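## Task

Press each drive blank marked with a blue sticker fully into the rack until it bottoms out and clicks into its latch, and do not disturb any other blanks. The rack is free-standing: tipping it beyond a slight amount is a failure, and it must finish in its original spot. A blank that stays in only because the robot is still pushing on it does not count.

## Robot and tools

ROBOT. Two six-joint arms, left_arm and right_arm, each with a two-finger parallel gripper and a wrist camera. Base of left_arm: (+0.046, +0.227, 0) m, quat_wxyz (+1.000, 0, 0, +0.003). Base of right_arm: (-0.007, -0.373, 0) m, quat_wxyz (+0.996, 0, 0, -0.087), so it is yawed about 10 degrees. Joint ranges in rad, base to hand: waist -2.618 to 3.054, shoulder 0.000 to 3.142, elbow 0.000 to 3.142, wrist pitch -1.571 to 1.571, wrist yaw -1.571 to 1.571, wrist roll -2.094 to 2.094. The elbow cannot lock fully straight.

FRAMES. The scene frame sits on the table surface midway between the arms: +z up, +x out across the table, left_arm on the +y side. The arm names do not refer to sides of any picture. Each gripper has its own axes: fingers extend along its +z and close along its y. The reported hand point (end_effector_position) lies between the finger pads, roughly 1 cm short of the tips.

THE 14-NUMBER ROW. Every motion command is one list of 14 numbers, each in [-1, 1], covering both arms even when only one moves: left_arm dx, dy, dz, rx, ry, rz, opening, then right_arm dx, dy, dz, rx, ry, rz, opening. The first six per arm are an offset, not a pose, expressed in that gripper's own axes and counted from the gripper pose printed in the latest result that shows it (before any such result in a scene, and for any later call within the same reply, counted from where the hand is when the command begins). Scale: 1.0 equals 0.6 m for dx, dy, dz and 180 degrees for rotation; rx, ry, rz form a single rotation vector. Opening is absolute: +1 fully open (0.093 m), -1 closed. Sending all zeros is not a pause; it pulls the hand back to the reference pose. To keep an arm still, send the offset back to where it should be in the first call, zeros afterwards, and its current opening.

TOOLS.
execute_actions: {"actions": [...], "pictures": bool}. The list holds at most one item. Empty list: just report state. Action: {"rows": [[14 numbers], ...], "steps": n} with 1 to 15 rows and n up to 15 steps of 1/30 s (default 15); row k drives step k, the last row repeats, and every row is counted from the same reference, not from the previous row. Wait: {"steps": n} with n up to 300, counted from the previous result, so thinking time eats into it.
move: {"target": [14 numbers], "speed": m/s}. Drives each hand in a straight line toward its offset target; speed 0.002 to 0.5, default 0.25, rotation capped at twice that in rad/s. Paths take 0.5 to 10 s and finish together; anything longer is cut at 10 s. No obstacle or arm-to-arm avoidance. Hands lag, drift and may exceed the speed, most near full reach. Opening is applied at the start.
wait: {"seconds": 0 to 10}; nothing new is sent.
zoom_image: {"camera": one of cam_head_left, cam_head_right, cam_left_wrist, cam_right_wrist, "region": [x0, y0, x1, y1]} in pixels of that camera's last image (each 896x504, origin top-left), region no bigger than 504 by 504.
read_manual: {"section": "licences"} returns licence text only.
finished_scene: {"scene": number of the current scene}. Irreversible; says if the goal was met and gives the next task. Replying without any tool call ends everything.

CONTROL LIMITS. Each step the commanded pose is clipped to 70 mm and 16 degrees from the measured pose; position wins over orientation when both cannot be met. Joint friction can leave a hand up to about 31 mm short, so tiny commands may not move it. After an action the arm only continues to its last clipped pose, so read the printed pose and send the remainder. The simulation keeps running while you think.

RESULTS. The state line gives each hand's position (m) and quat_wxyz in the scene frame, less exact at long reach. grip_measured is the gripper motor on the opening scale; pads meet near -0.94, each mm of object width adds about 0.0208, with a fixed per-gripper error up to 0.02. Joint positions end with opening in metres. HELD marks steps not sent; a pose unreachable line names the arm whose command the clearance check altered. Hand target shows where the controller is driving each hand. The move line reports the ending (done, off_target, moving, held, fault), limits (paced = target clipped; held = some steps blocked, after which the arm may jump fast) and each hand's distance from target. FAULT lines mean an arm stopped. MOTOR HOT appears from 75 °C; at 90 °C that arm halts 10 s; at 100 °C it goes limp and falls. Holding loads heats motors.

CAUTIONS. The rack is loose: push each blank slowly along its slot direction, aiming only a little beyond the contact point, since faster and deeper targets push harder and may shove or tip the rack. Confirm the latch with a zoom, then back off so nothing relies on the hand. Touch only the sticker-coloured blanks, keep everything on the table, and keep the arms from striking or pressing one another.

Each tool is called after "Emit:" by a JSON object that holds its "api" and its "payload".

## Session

Emit:
{"api": "execute_actions", "payload": {"actions": []}}

Scene clock: 0.00 s of 4500.00 s.
left_arm: end_effector_position=(+0.3351, +0.5310, +0.2298) grip_measured=+0.988 end_effector_quat_wxyz=(-0.082, +0.428, +0.752, +0.495) | right_arm: end_effector_position=(+0.5991, -0.2053, +0.2943) grip_measured=+0.992 end_effector_quat_wxyz=(+0.699, -0.400, +0.592, +0.040)
Joint positions: left_arm=[ 0.605  1.412  1.099 -0.294 -0.517  1.921  0.093] | right_arm=[ 0.311  2.102  1.697  0.382 -0.514 -0.548  0.093]
Joint velocities: left_arm=[-0.002  0.007 -0.002 -0.066  0.022  0.022 -0.   ] | right_arm=[-0.007  0.007 -0.007  0.037 -0.022  0.037  0.   ]
Motor temperatures (°C, as the motors report them): left_arm=[25 27 25 27 26 24] | right_arm=[25 25 26 25 25 25]
Hand target (left_arm): +0.335, +0.531, +0.230; -0.082, +0.428, +0.752, +0.495
Hand target (right_arm): +0.599, -0.205, +0.294; +0.699, -0.400, +0.592, +0.040

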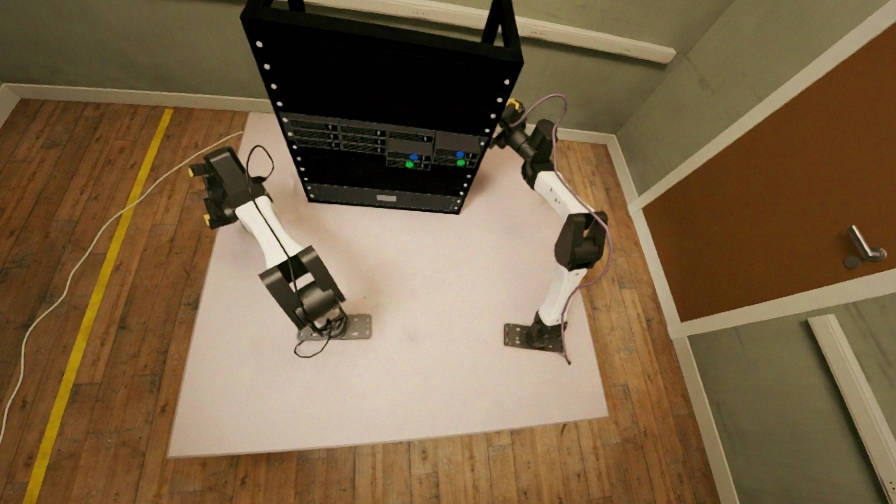

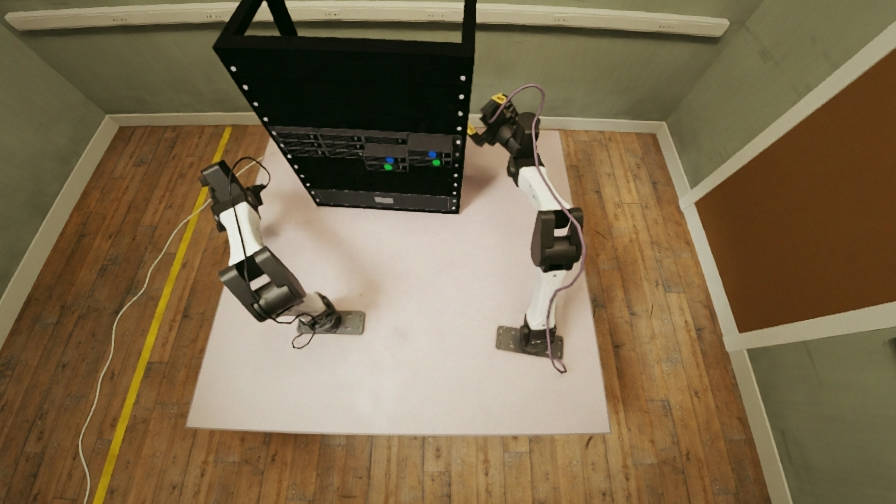

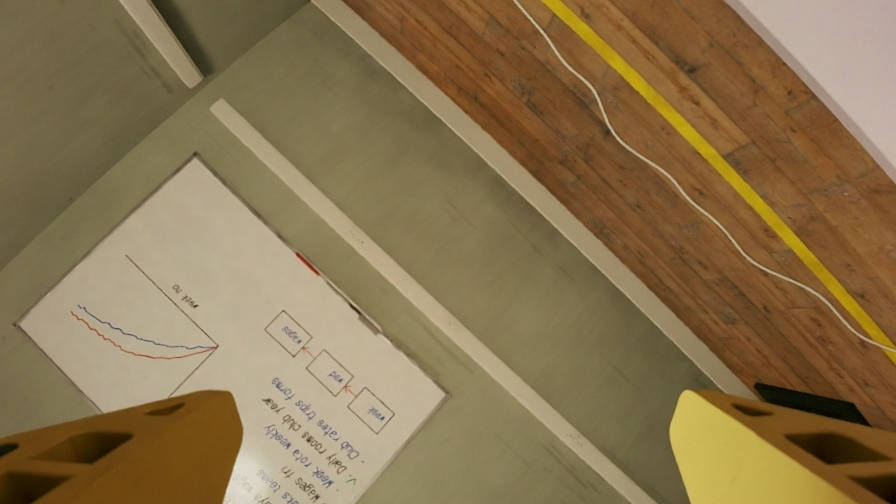

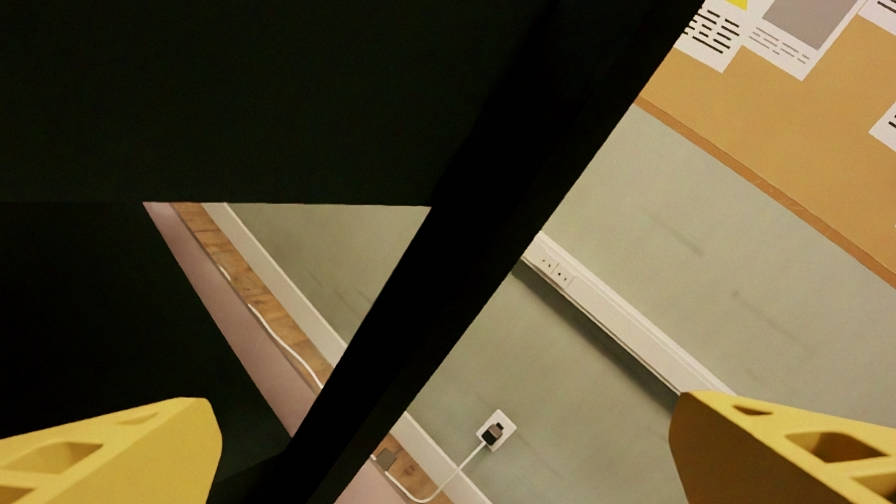

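Emit:
{"api": "move", "payload": {"target": [0,0,0,0,0,0,1,-0.246,0.148,-0.376,0.058,0.154,0.19,-1]}}

Emit:
{"api": "move", "payload": {"target": [0,0,0,0,0,0,1,-0.036,0.235,0.078,0,0,0,-1]}}

Scene clock: 7.23 s of 4500.00 s.
left_arm: end_effector_position=(+0.3351, +0.5310, +0.2298) grip_measured=+0.988 end_effector_quat_wxyz=(-0.082, +0.428, +0.752, +0.495) | right_arm: end_effector_position=(+0.3335, -0.2172, +0.3753) grip_measured=-1.000 end_effector_quat_wxyz=(+0.530, -0.144, +0.831, +0.089)
Joint positions: left_arm=[ 0.605  1.412  1.099 -0.294 -0.517  1.921  0.093] | right_arm=[ 0.665  1.229  1.465 -0.676  0.14   0.06   0.   ]
Joint velocities: left_arm=[-0.007 -0.012  0.012 -0.051 -0.051 -0.037  0.   ] | right_arm=[-0.007 -0.002 -0.002 -0.066 -0.022  0.051  0.   ]
Motor temperatures (°C, as the motors report them): left_arm=[25 28 26 29 26 24] | right_arm=[25 28 27 27 25 25]
Hand target (left_arm): +0.335, +0.531, +0.230; -0.082, +0.428, +0.752, +0.495
Hand target (right_arm): +0.331, -0.215, +0.379; +0.531, -0.142, +0.830, +0.092
Off the commanded pose (left_arm): 0.000 m, 0 deg.
Off the commanded pose (right_arm): 0.007 m, 1 deg.
After step 90, 1.87 s passed at rest.
move: done

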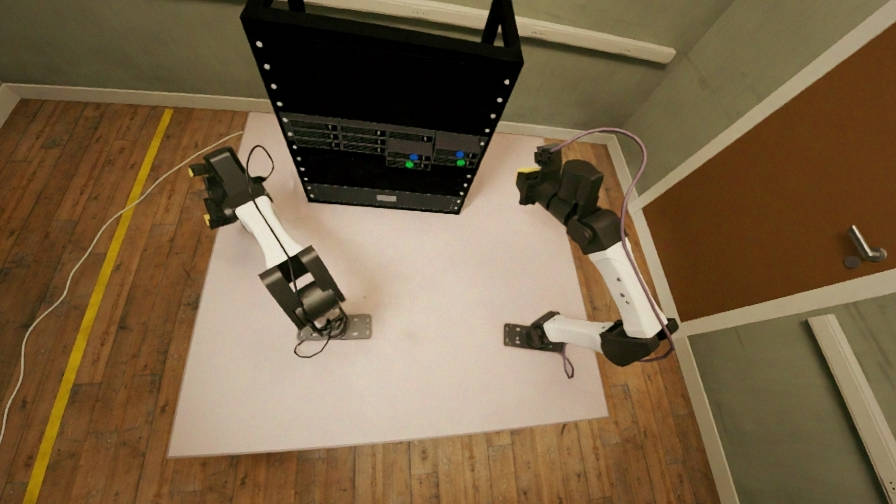

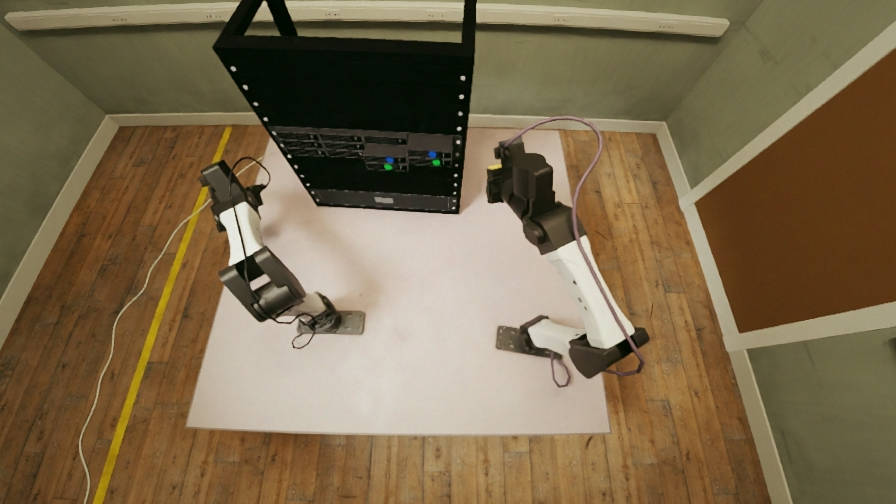

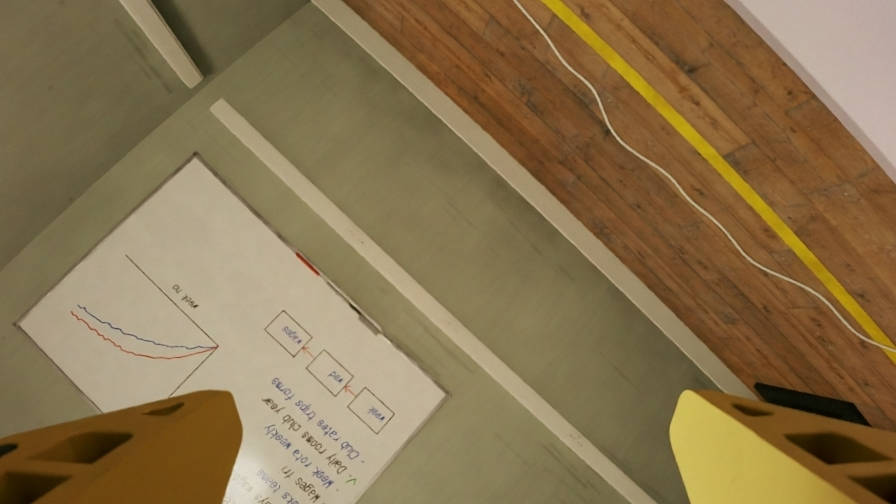

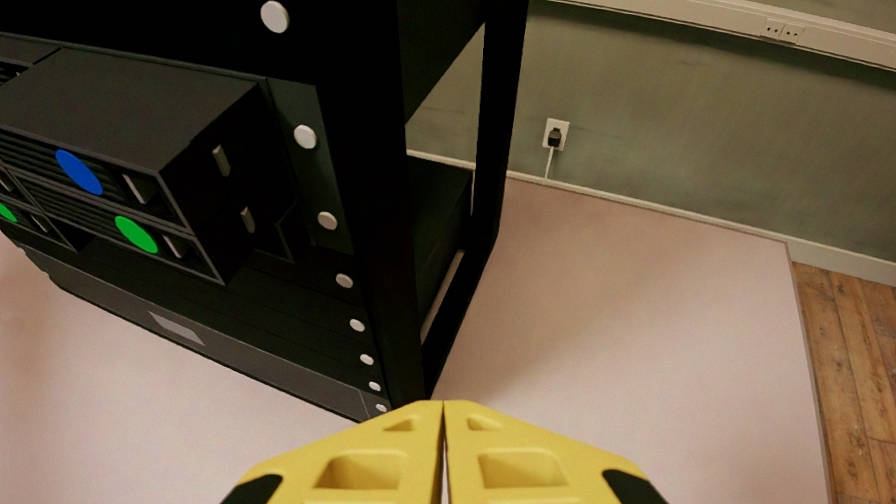

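Scene clock: 8.47 s of 4500.00 s.
left_arm: end_effector_position=(+0.3351, +0.5310, +0.2298) grip_measured=+0.988 end_effector_quat_wxyz=(-0.082, +0.428, +0.752, +0.495) | right_arm: end_effector_position=(+0.3336, -0.0686, +0.3748) grip_measured=-1.000 end_effector_quat_wxyz=(+0.535, -0.146, +0.827, +0.090)
Joint positions: left_arm=[ 0.605  1.412  1.099 -0.294 -0.517  1.921  0.093] | right_arm=[ 1.085  1.585  1.759 -0.666  0.513  0.25   0.   ]
Joint velocities: left_arm=[-0.002 -0.007 -0.017 -0.037 -0.007  0.022  0.   ] | right_arm=[-0.007  0.022 -0.007 -0.095  0.051 -0.007  0.   ]
Motor temperatures (°C, as the motors report them): left_arm=[25 28 26 29 26 24] | right_arm=[25 28 27 27 25 25]
Hand target (left_arm): +0.335, +0.531, +0.230; -0.082, +0.428, +0.752, +0.495
Hand target (right_arm): +0.334, -0.066, +0.372; +0.531, -0.145, +0.830, +0.087
Off the commanded pose (left_arm): 0.000 m, 0 deg.
Off the commanded pose (right_arm): 0.002 m, 1 deg.
move: done

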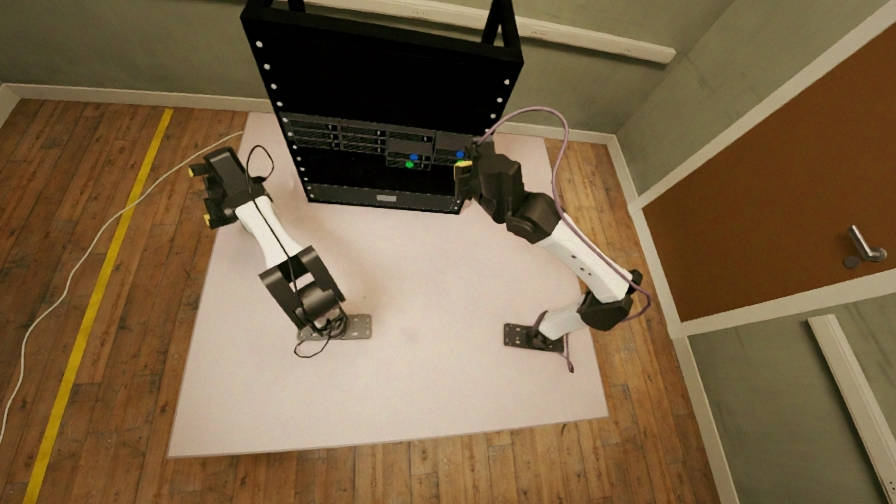

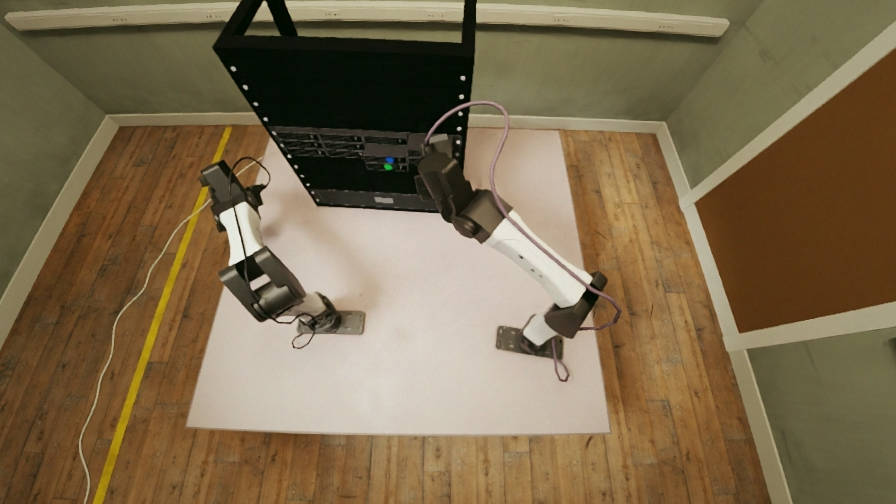

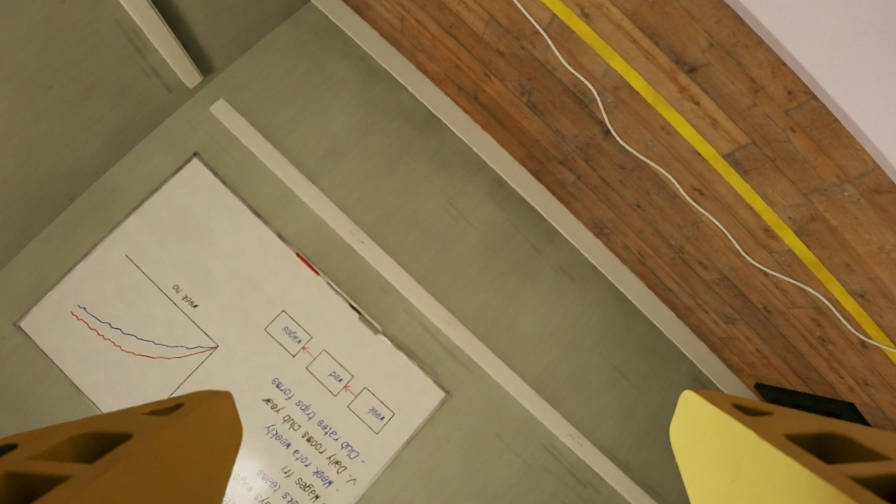

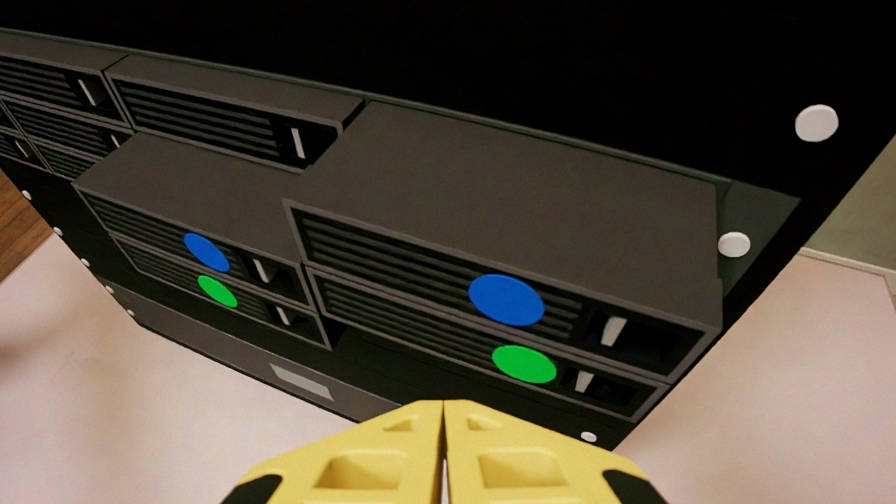

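Emit:
{"api": "move", "payload": {"target": [0,0,0,0,0,0,1,-0.031,-0.001,0.044,0,0,0,-1], "speed": 0.04}}

Scene clock: 10.93 s of 4500.00 s.
left_arm: end_effector_position=(+0.3351, +0.5310, +0.2298) grip_measured=+0.988 end_effector_quat_wxyz=(-0.082, +0.428, +0.752, +0.495) | right_arm: end_effector_position=(+0.3580, -0.0592, +0.3870) grip_measured=-1.000 end_effector_quat_wxyz=(+0.542, -0.141, +0.823, +0.099)
Joint positions: left_arm=[ 0.605  1.412  1.099 -0.294 -0.517  1.921  0.093] | right_arm=[ 1.044  1.675  1.886 -0.67   0.476  0.234  0.   ]
Joint velocities: left_arm=[ 0.007 -0.002 -0.007 -0.095  0.037 -0.037  0.   ] | right_arm=[ 0.012 -0.017 -0.002 -0.037 -0.022  0.066  0.   ]
Motor temperatures (°C, as the motors report them): left_arm=[25 28 26 30 26 24] | right_arm=[25 28 28 28 25 25]
Hand target (left_arm): +0.335, +0.531, +0.230; -0.082, +0.428, +0.752, +0.495
Hand target (right_arm): +0.364, -0.059, +0.381; +0.535, -0.146, +0.827, +0.091
Off the commanded pose (left_arm): 0.000 m, 0 deg.
Off the commanded pose (right_arm): 0.008 m, 1 deg.
move: done

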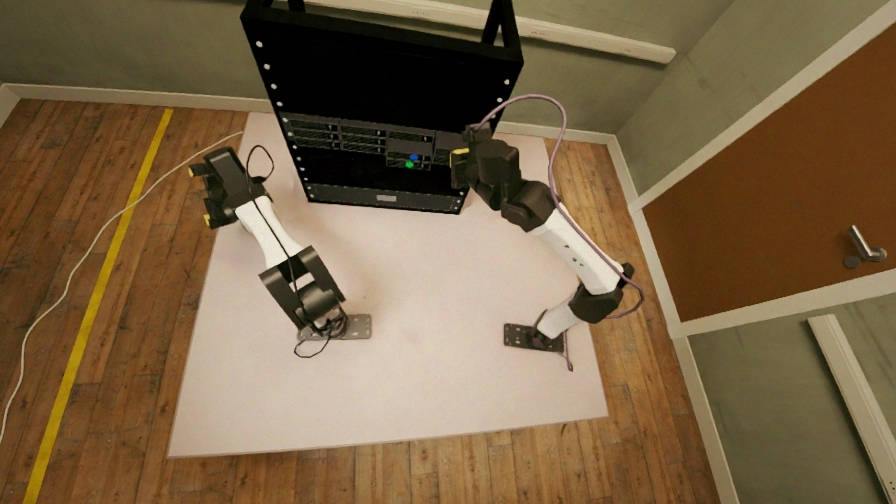

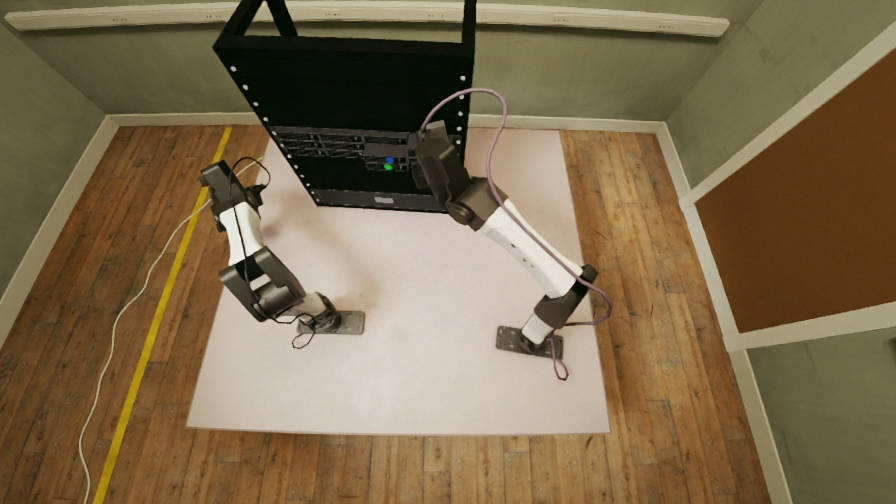

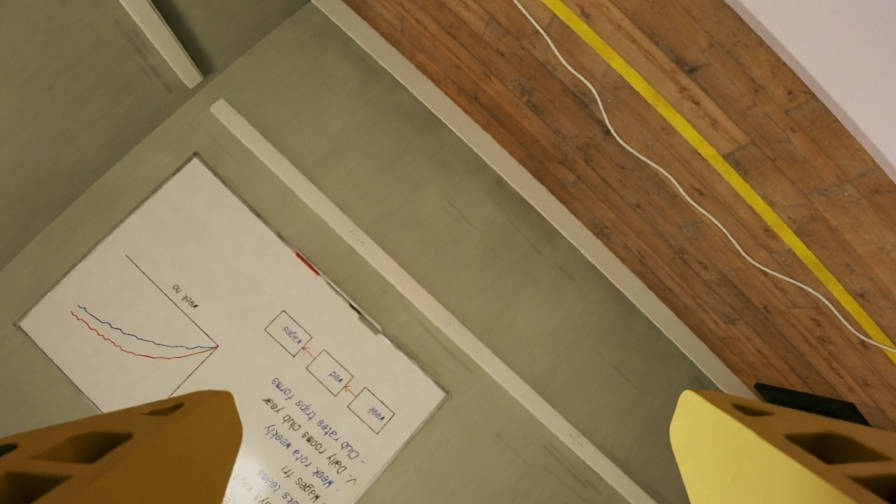

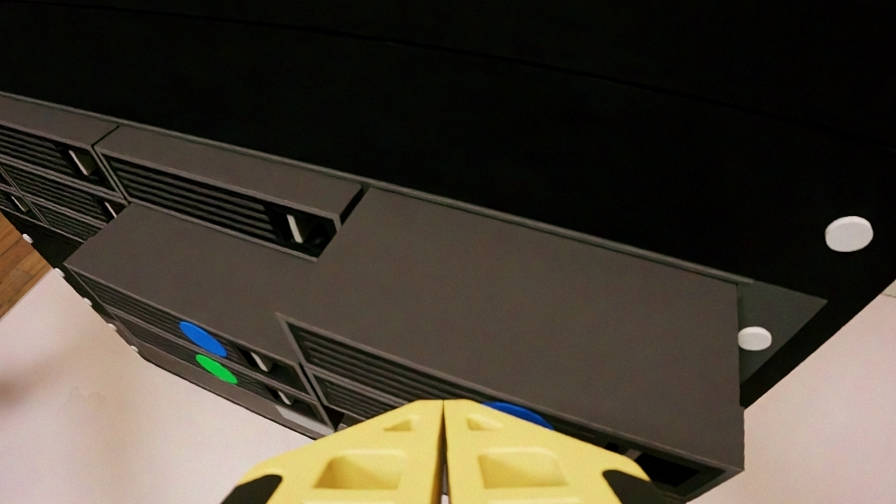

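x +.07, z −.018.

Emit:
{"api": "move", "payload": {"target": [0,0,0,0,0,0,1,-0.016,-0.04,0.113,0,0,0,-1], "speed": 0.025}}

Scene clock: 15.23 s of 4500.00 s.
left_arm: end_effector_position=(+0.3351, +0.5310, +0.2298) grip_measured=+0.988 end_effector_quat_wxyz=(-0.082, +0.428, +0.752, +0.495) | right_arm: end_effector_position=(+0.4067, -0.0634, +0.3876) grip_measured=-1.000 end_effector_quat_wxyz=(+0.547, -0.143, +0.817, +0.113)
Joint positions: left_arm=[ 0.605  1.412  1.099 -0.294 -0.517  1.921  0.093] | right_arm=[ 0.928  1.771  1.974 -0.615  0.349  0.179  0.   ]
Joint velocities: left_arm=[ 0.012  0.002  0.007  0.007 -0.037  0.081 -0.   ] | right_arm=[ 0.002 -0.007  0.002  0.007  0.007 -0.022  0.   ]
Motor temperatures (°C, as the motors report them): left_arm=[25 29 27 31 26 24] | right_arm=[25 28 28 28 25 25]
Hand target (left_arm): +0.335, +0.531, +0.230; -0.082, +0.428, +0.752, +0.495
Hand target (right_arm): +0.427, -0.062, +0.369; +0.541, -0.140, +0.823, +0.099
Off the commanded pose (left_arm): 0.000 m, 0 deg.
Off the commanded pose (right_arm): 0.029 m, 2 deg.
move: off_target (right_arm)

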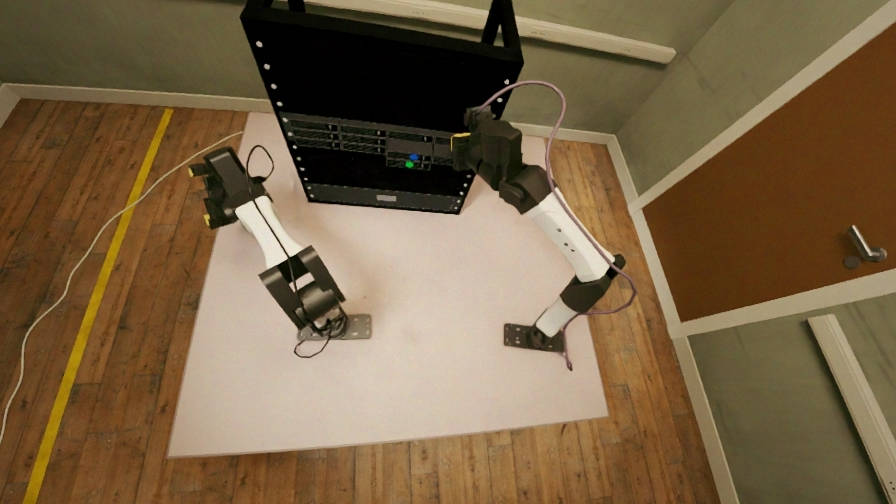

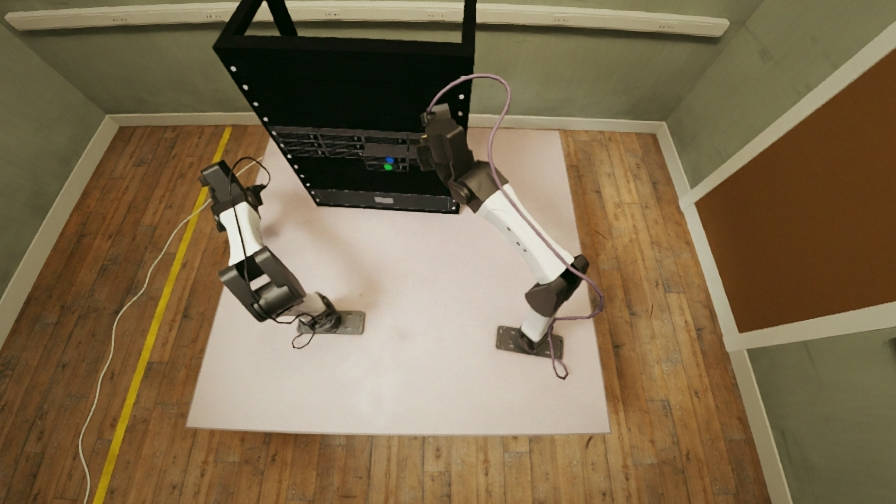

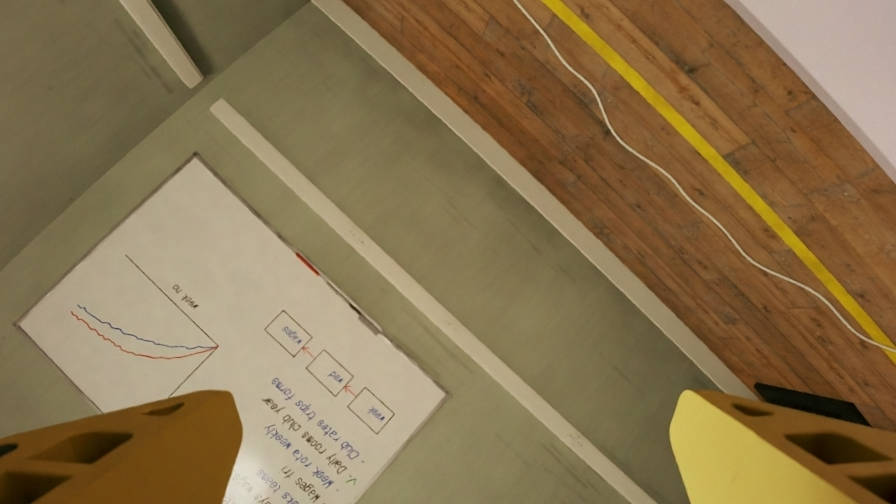

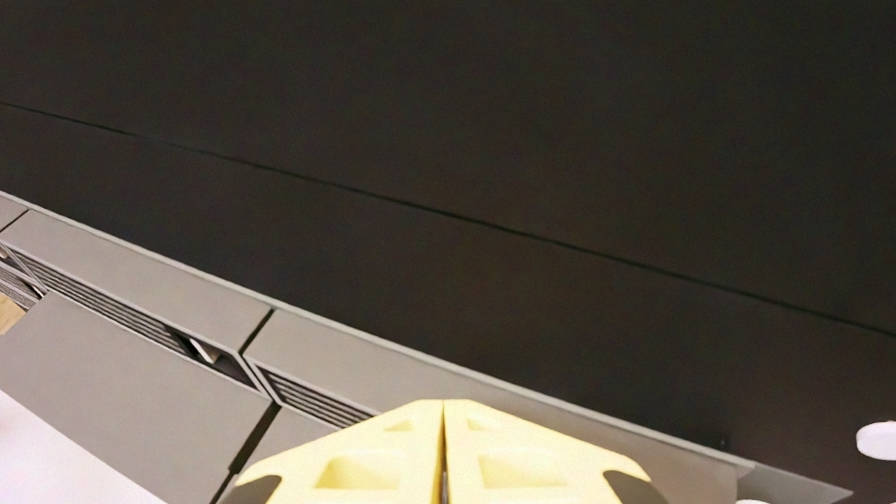

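Emit:
{"api": "move", "payload": {"target": [0,0,0,0,0,0,1,0.036,0.036,-0.086,0,0,0,-1]}}

Emit:
{"api": "move", "payload": {"target": [0,0,0,0,0,0,1,0.053,0.2,0.105,0,0.01,0,-1]}}

Scene clock: 18.50 s of 4500.00 s.
left_arm: end_effector_position=(+0.3351, +0.5310, +0.2298) grip_measured=+0.988 end_effector_quat_wxyz=(-0.082, +0.428, +0.752, +0.495) | right_arm: end_effector_position=(+0.3493, -0.0619, +0.3935) grip_measured=-1.000 end_effector_quat_wxyz=(+0.552, -0.143, +0.813, +0.115)
Joint positions: left_arm=[ 0.605  1.412  1.099 -0.294 -0.517  1.921  0.093] | right_arm=[ 1.05   1.62   1.819 -0.617  0.459  0.225  0.   ]
Joint velocities: left_arm=[-0.007  0.002 -0.012  0.037 -0.022 -0.007  0.   ] | right_arm=[ 0.007 -0.017  0.017 -0.022  0.007  0.022  0.   ]
Motor temperatures (°C, as the motors report them): left_arm=[25 29 27 31 26 24] | right_arm=[25 28 29 29 25 25]
Hand target (left_arm): +0.335, +0.531, +0.230; -0.082, +0.428, +0.752, +0.495
Hand target (right_arm): +0.346, -0.062, +0.387; +0.547, -0.143, +0.817, +0.112
Off the commanded pose (left_arm): 0.000 m, 0 deg.
Off the commanded pose (right_arm): 0.007 m, 1 deg.
move: done

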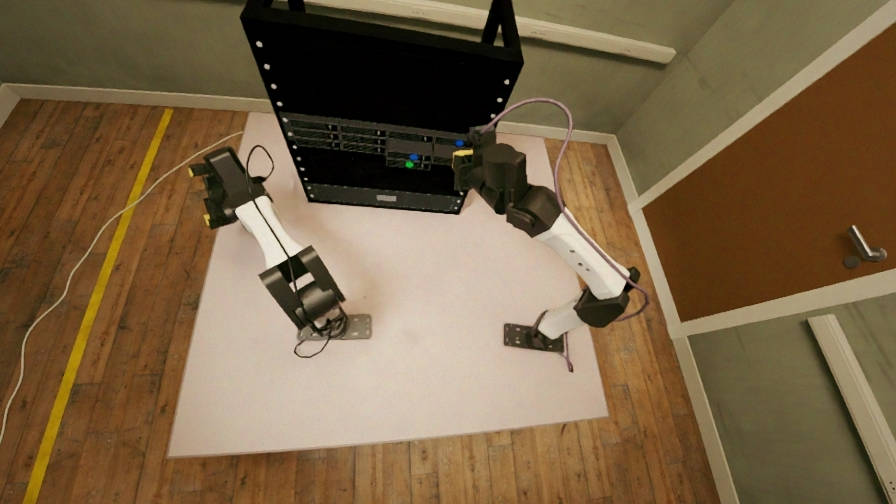

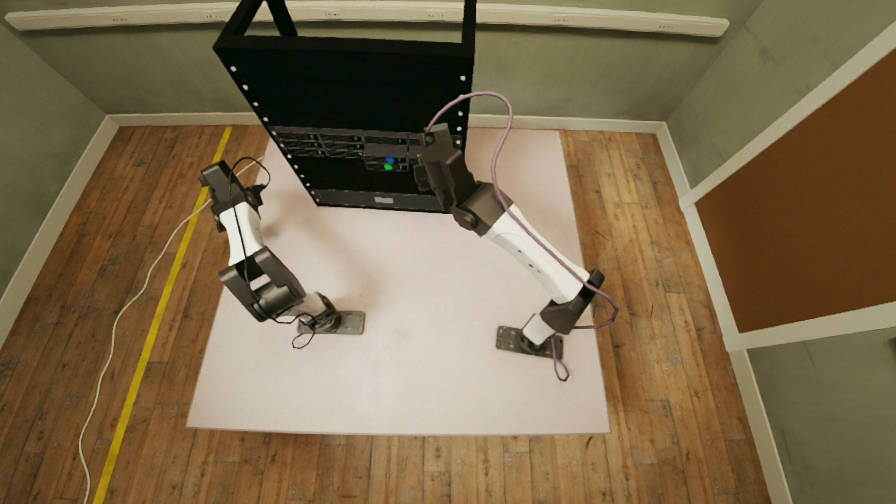

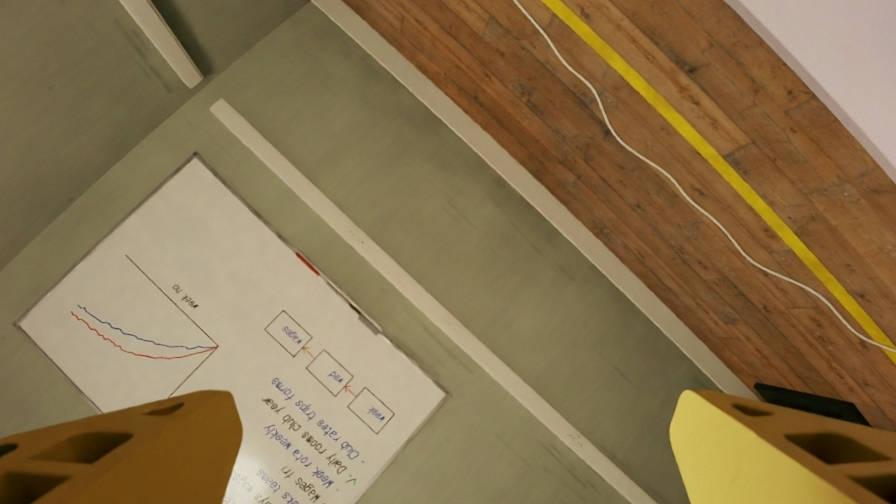

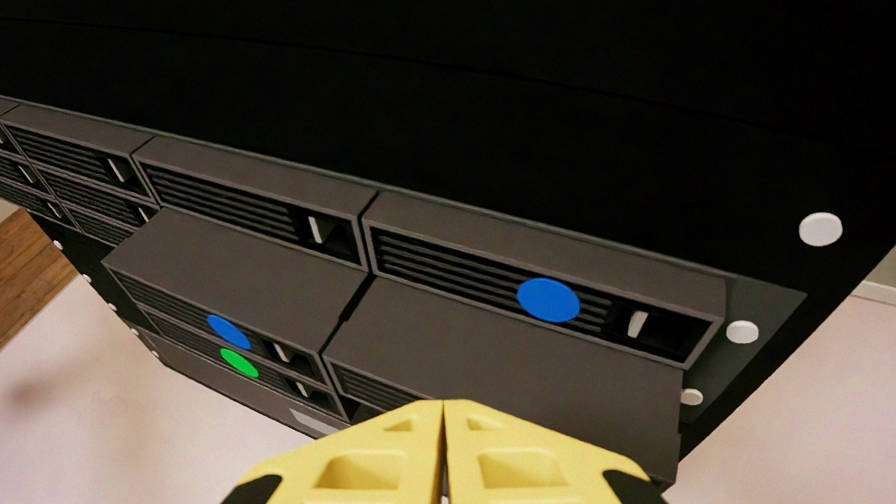

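Scene clock: 19.67 s of 4500.00 s.
left_arm: end_effector_position=(+0.3351, +0.5310, +0.2298) grip_measured=+0.988 end_effector_quat_wxyz=(-0.082, +0.428, +0.752, +0.495) | right_arm: end_effector_position=(+0.3499, +0.0661, +0.3466) grip_measured=-1.000 end_effector_quat_wxyz=(+0.544, -0.147, +0.818, +0.116)
Joint positions: left_arm=[ 0.605  1.412  1.099 -0.294 -0.517  1.921  0.093] | right_arm=[ 1.234  2.027  2.173 -0.632  0.613  0.329  0.   ]
Joint velocities: left_arm=[ 0.002  0.017 -0.002  0.007 -0.066 -0.022  0.002] | right_arm=[-0.002 -0.002 -0.012 -0.022  0.022  0.051  0.   ]
Motor temperatures (°C, as the motors report them): left_arm=[25 29 28 31 26 24] | right_arm=[25 29 29 29 25 25]
Hand target (left_arm): +0.335, +0.531, +0.230; -0.082, +0.428, +0.752, +0.495
Hand target (right_arm): +0.349, +0.068, +0.343; +0.540, -0.145, +0.821, +0.112
Off the commanded pose (left_arm): 0.000 m, 0 deg.
Off the commanded pose (right_arm): 0.003 m, 1 deg.
move: done

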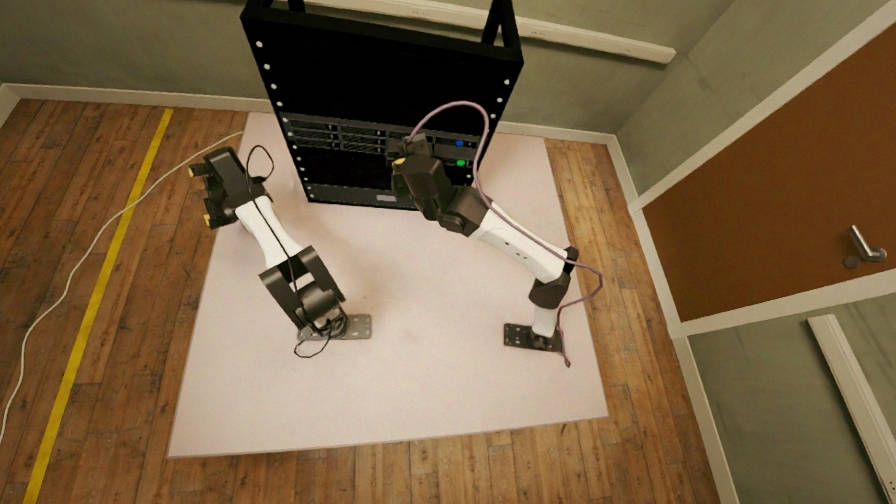

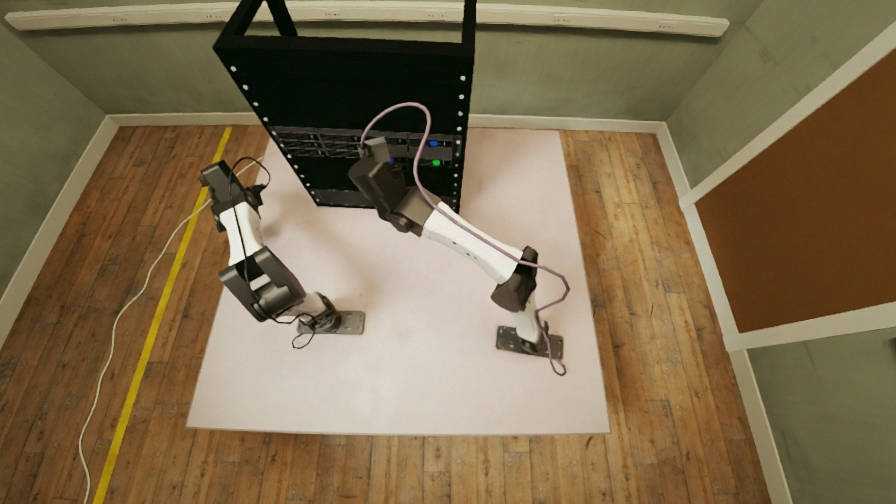

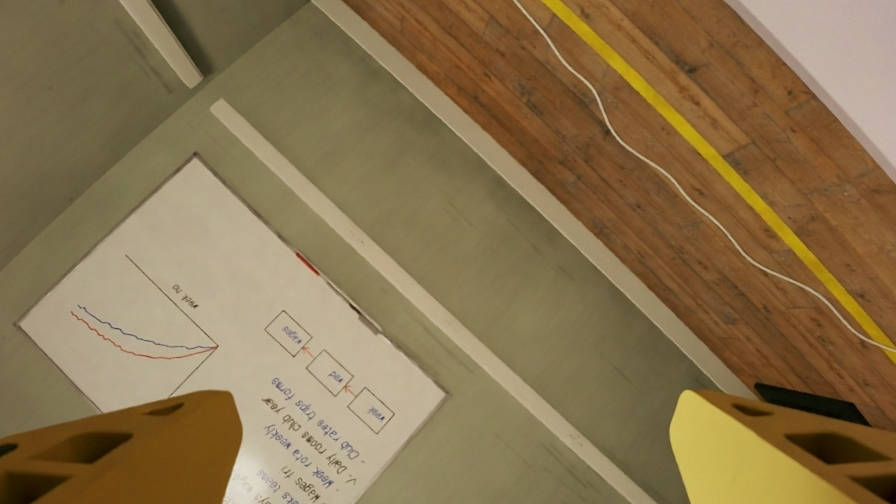

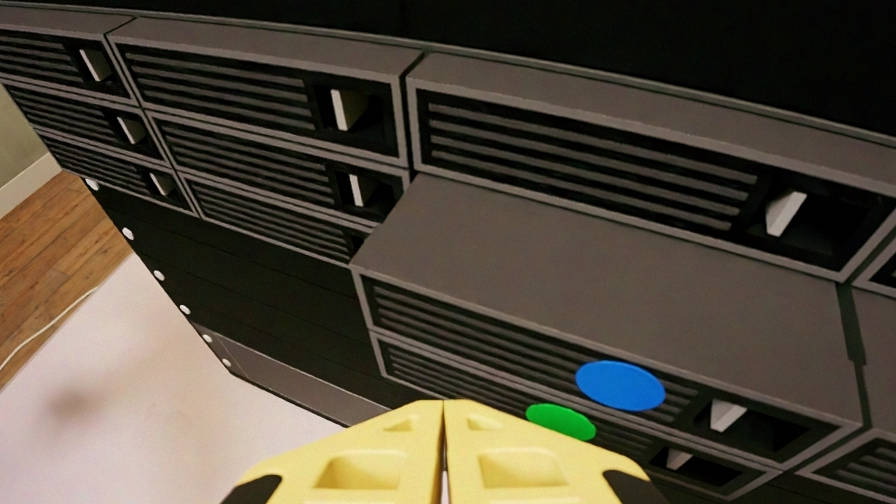

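x +.05, z −.007.

Emit:
{"api": "move", "payload": {"target": [0,0,0,0,0,0,1,-0.02,-0.03,0.076,0,0,0,-1], "speed": 0.03}}

Scene clock: 22.73 s of 4500.00 s.
left_arm: end_effector_position=(+0.3351, +0.5310, +0.2298) grip_measured=+0.988 end_effector_quat_wxyz=(-0.082, +0.428, +0.752, +0.495) | right_arm: end_effector_position=(+0.3808, +0.0656, +0.3528) grip_measured=-1.000 end_effector_quat_wxyz=(+0.543, -0.152, +0.816, +0.128)
Joint positions: left_arm=[ 0.605  1.412  1.099 -0.294 -0.517  1.921  0.093] | right_arm=[ 1.166  2.103  2.305 -0.657  0.529  0.289  0.   ]
Joint velocities: left_arm=[-0.002 -0.002  0.007 -0.022  0.022 -0.037 -0.   ] | right_arm=[ 0.002 -0.007  0.012 -0.022 -0.037 -0.037  0.   ]
Motor temperatures (°C, as the motors report them): left_arm=[25 29 28 32 26 24] | right_arm=[25 29 29 30 25 25]
Hand target (left_arm): +0.335, +0.531, +0.230; -0.082, +0.428, +0.752, +0.495
Hand target (right_arm): +0.399, +0.065, +0.340; +0.543, -0.147, +0.818, +0.117
Off the commanded pose (left_arm): 0.000 m, 0 deg.
Off the commanded pose (right_arm): 0.023 m, 1 deg.
move: off_target (right_arm)

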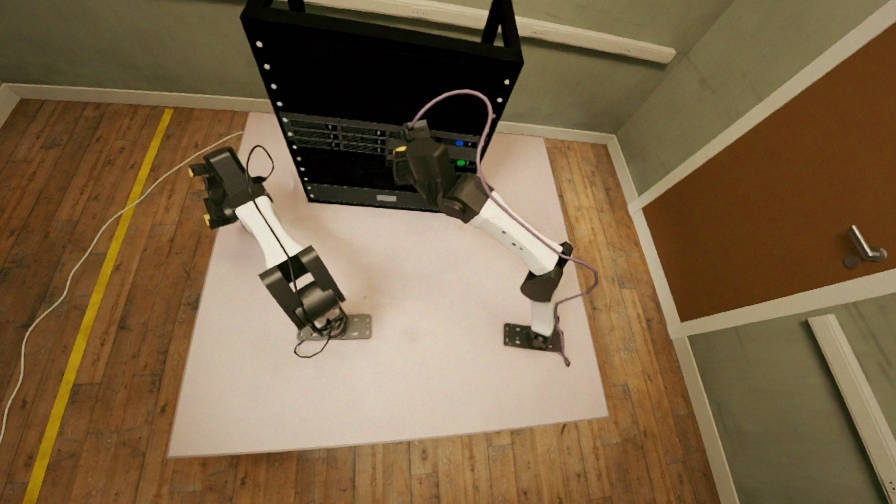

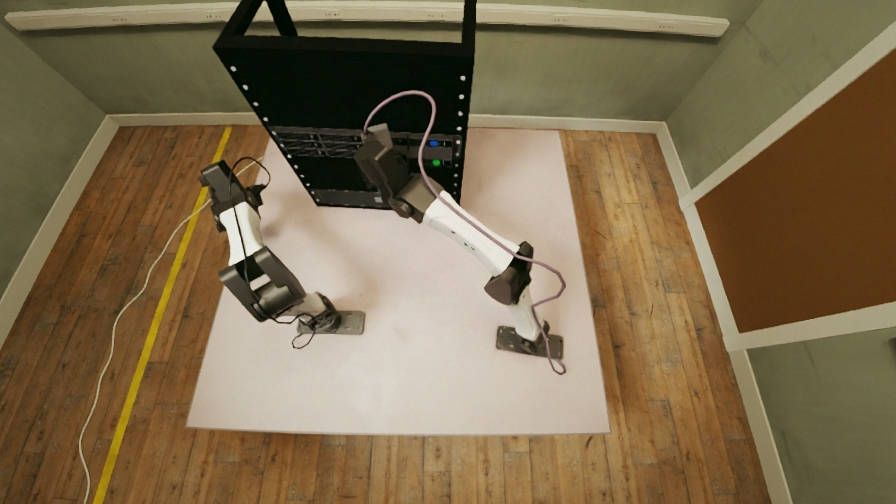

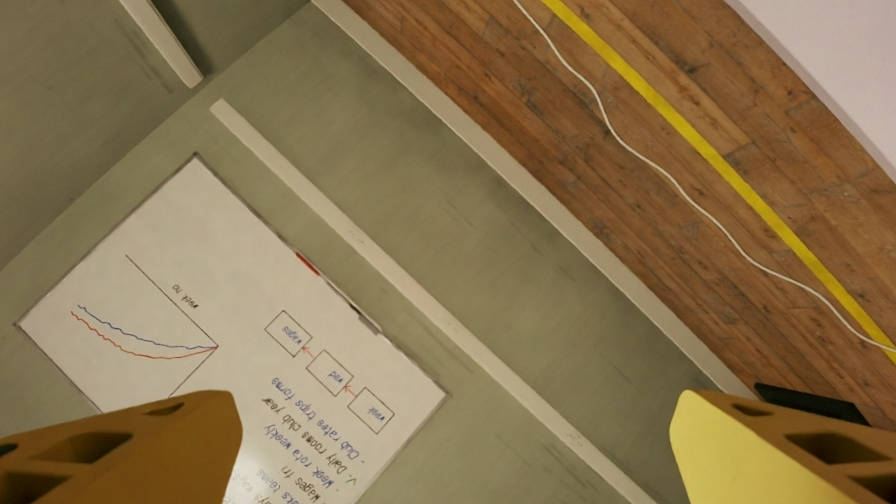

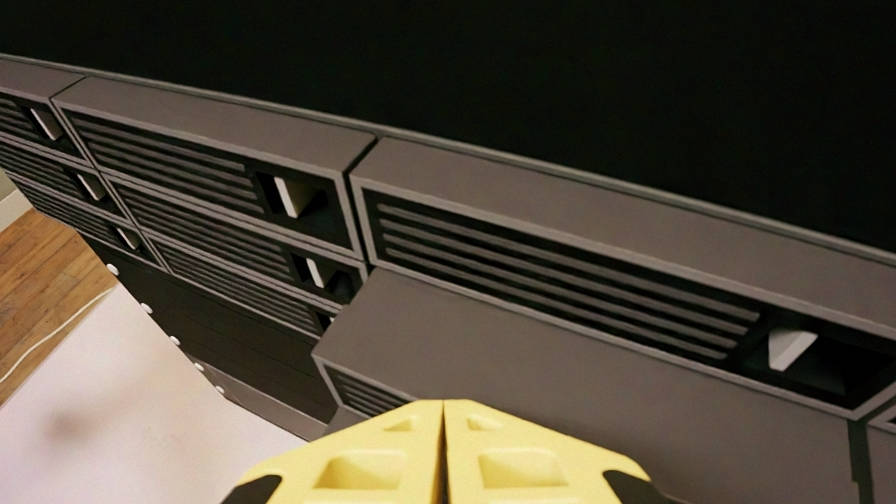

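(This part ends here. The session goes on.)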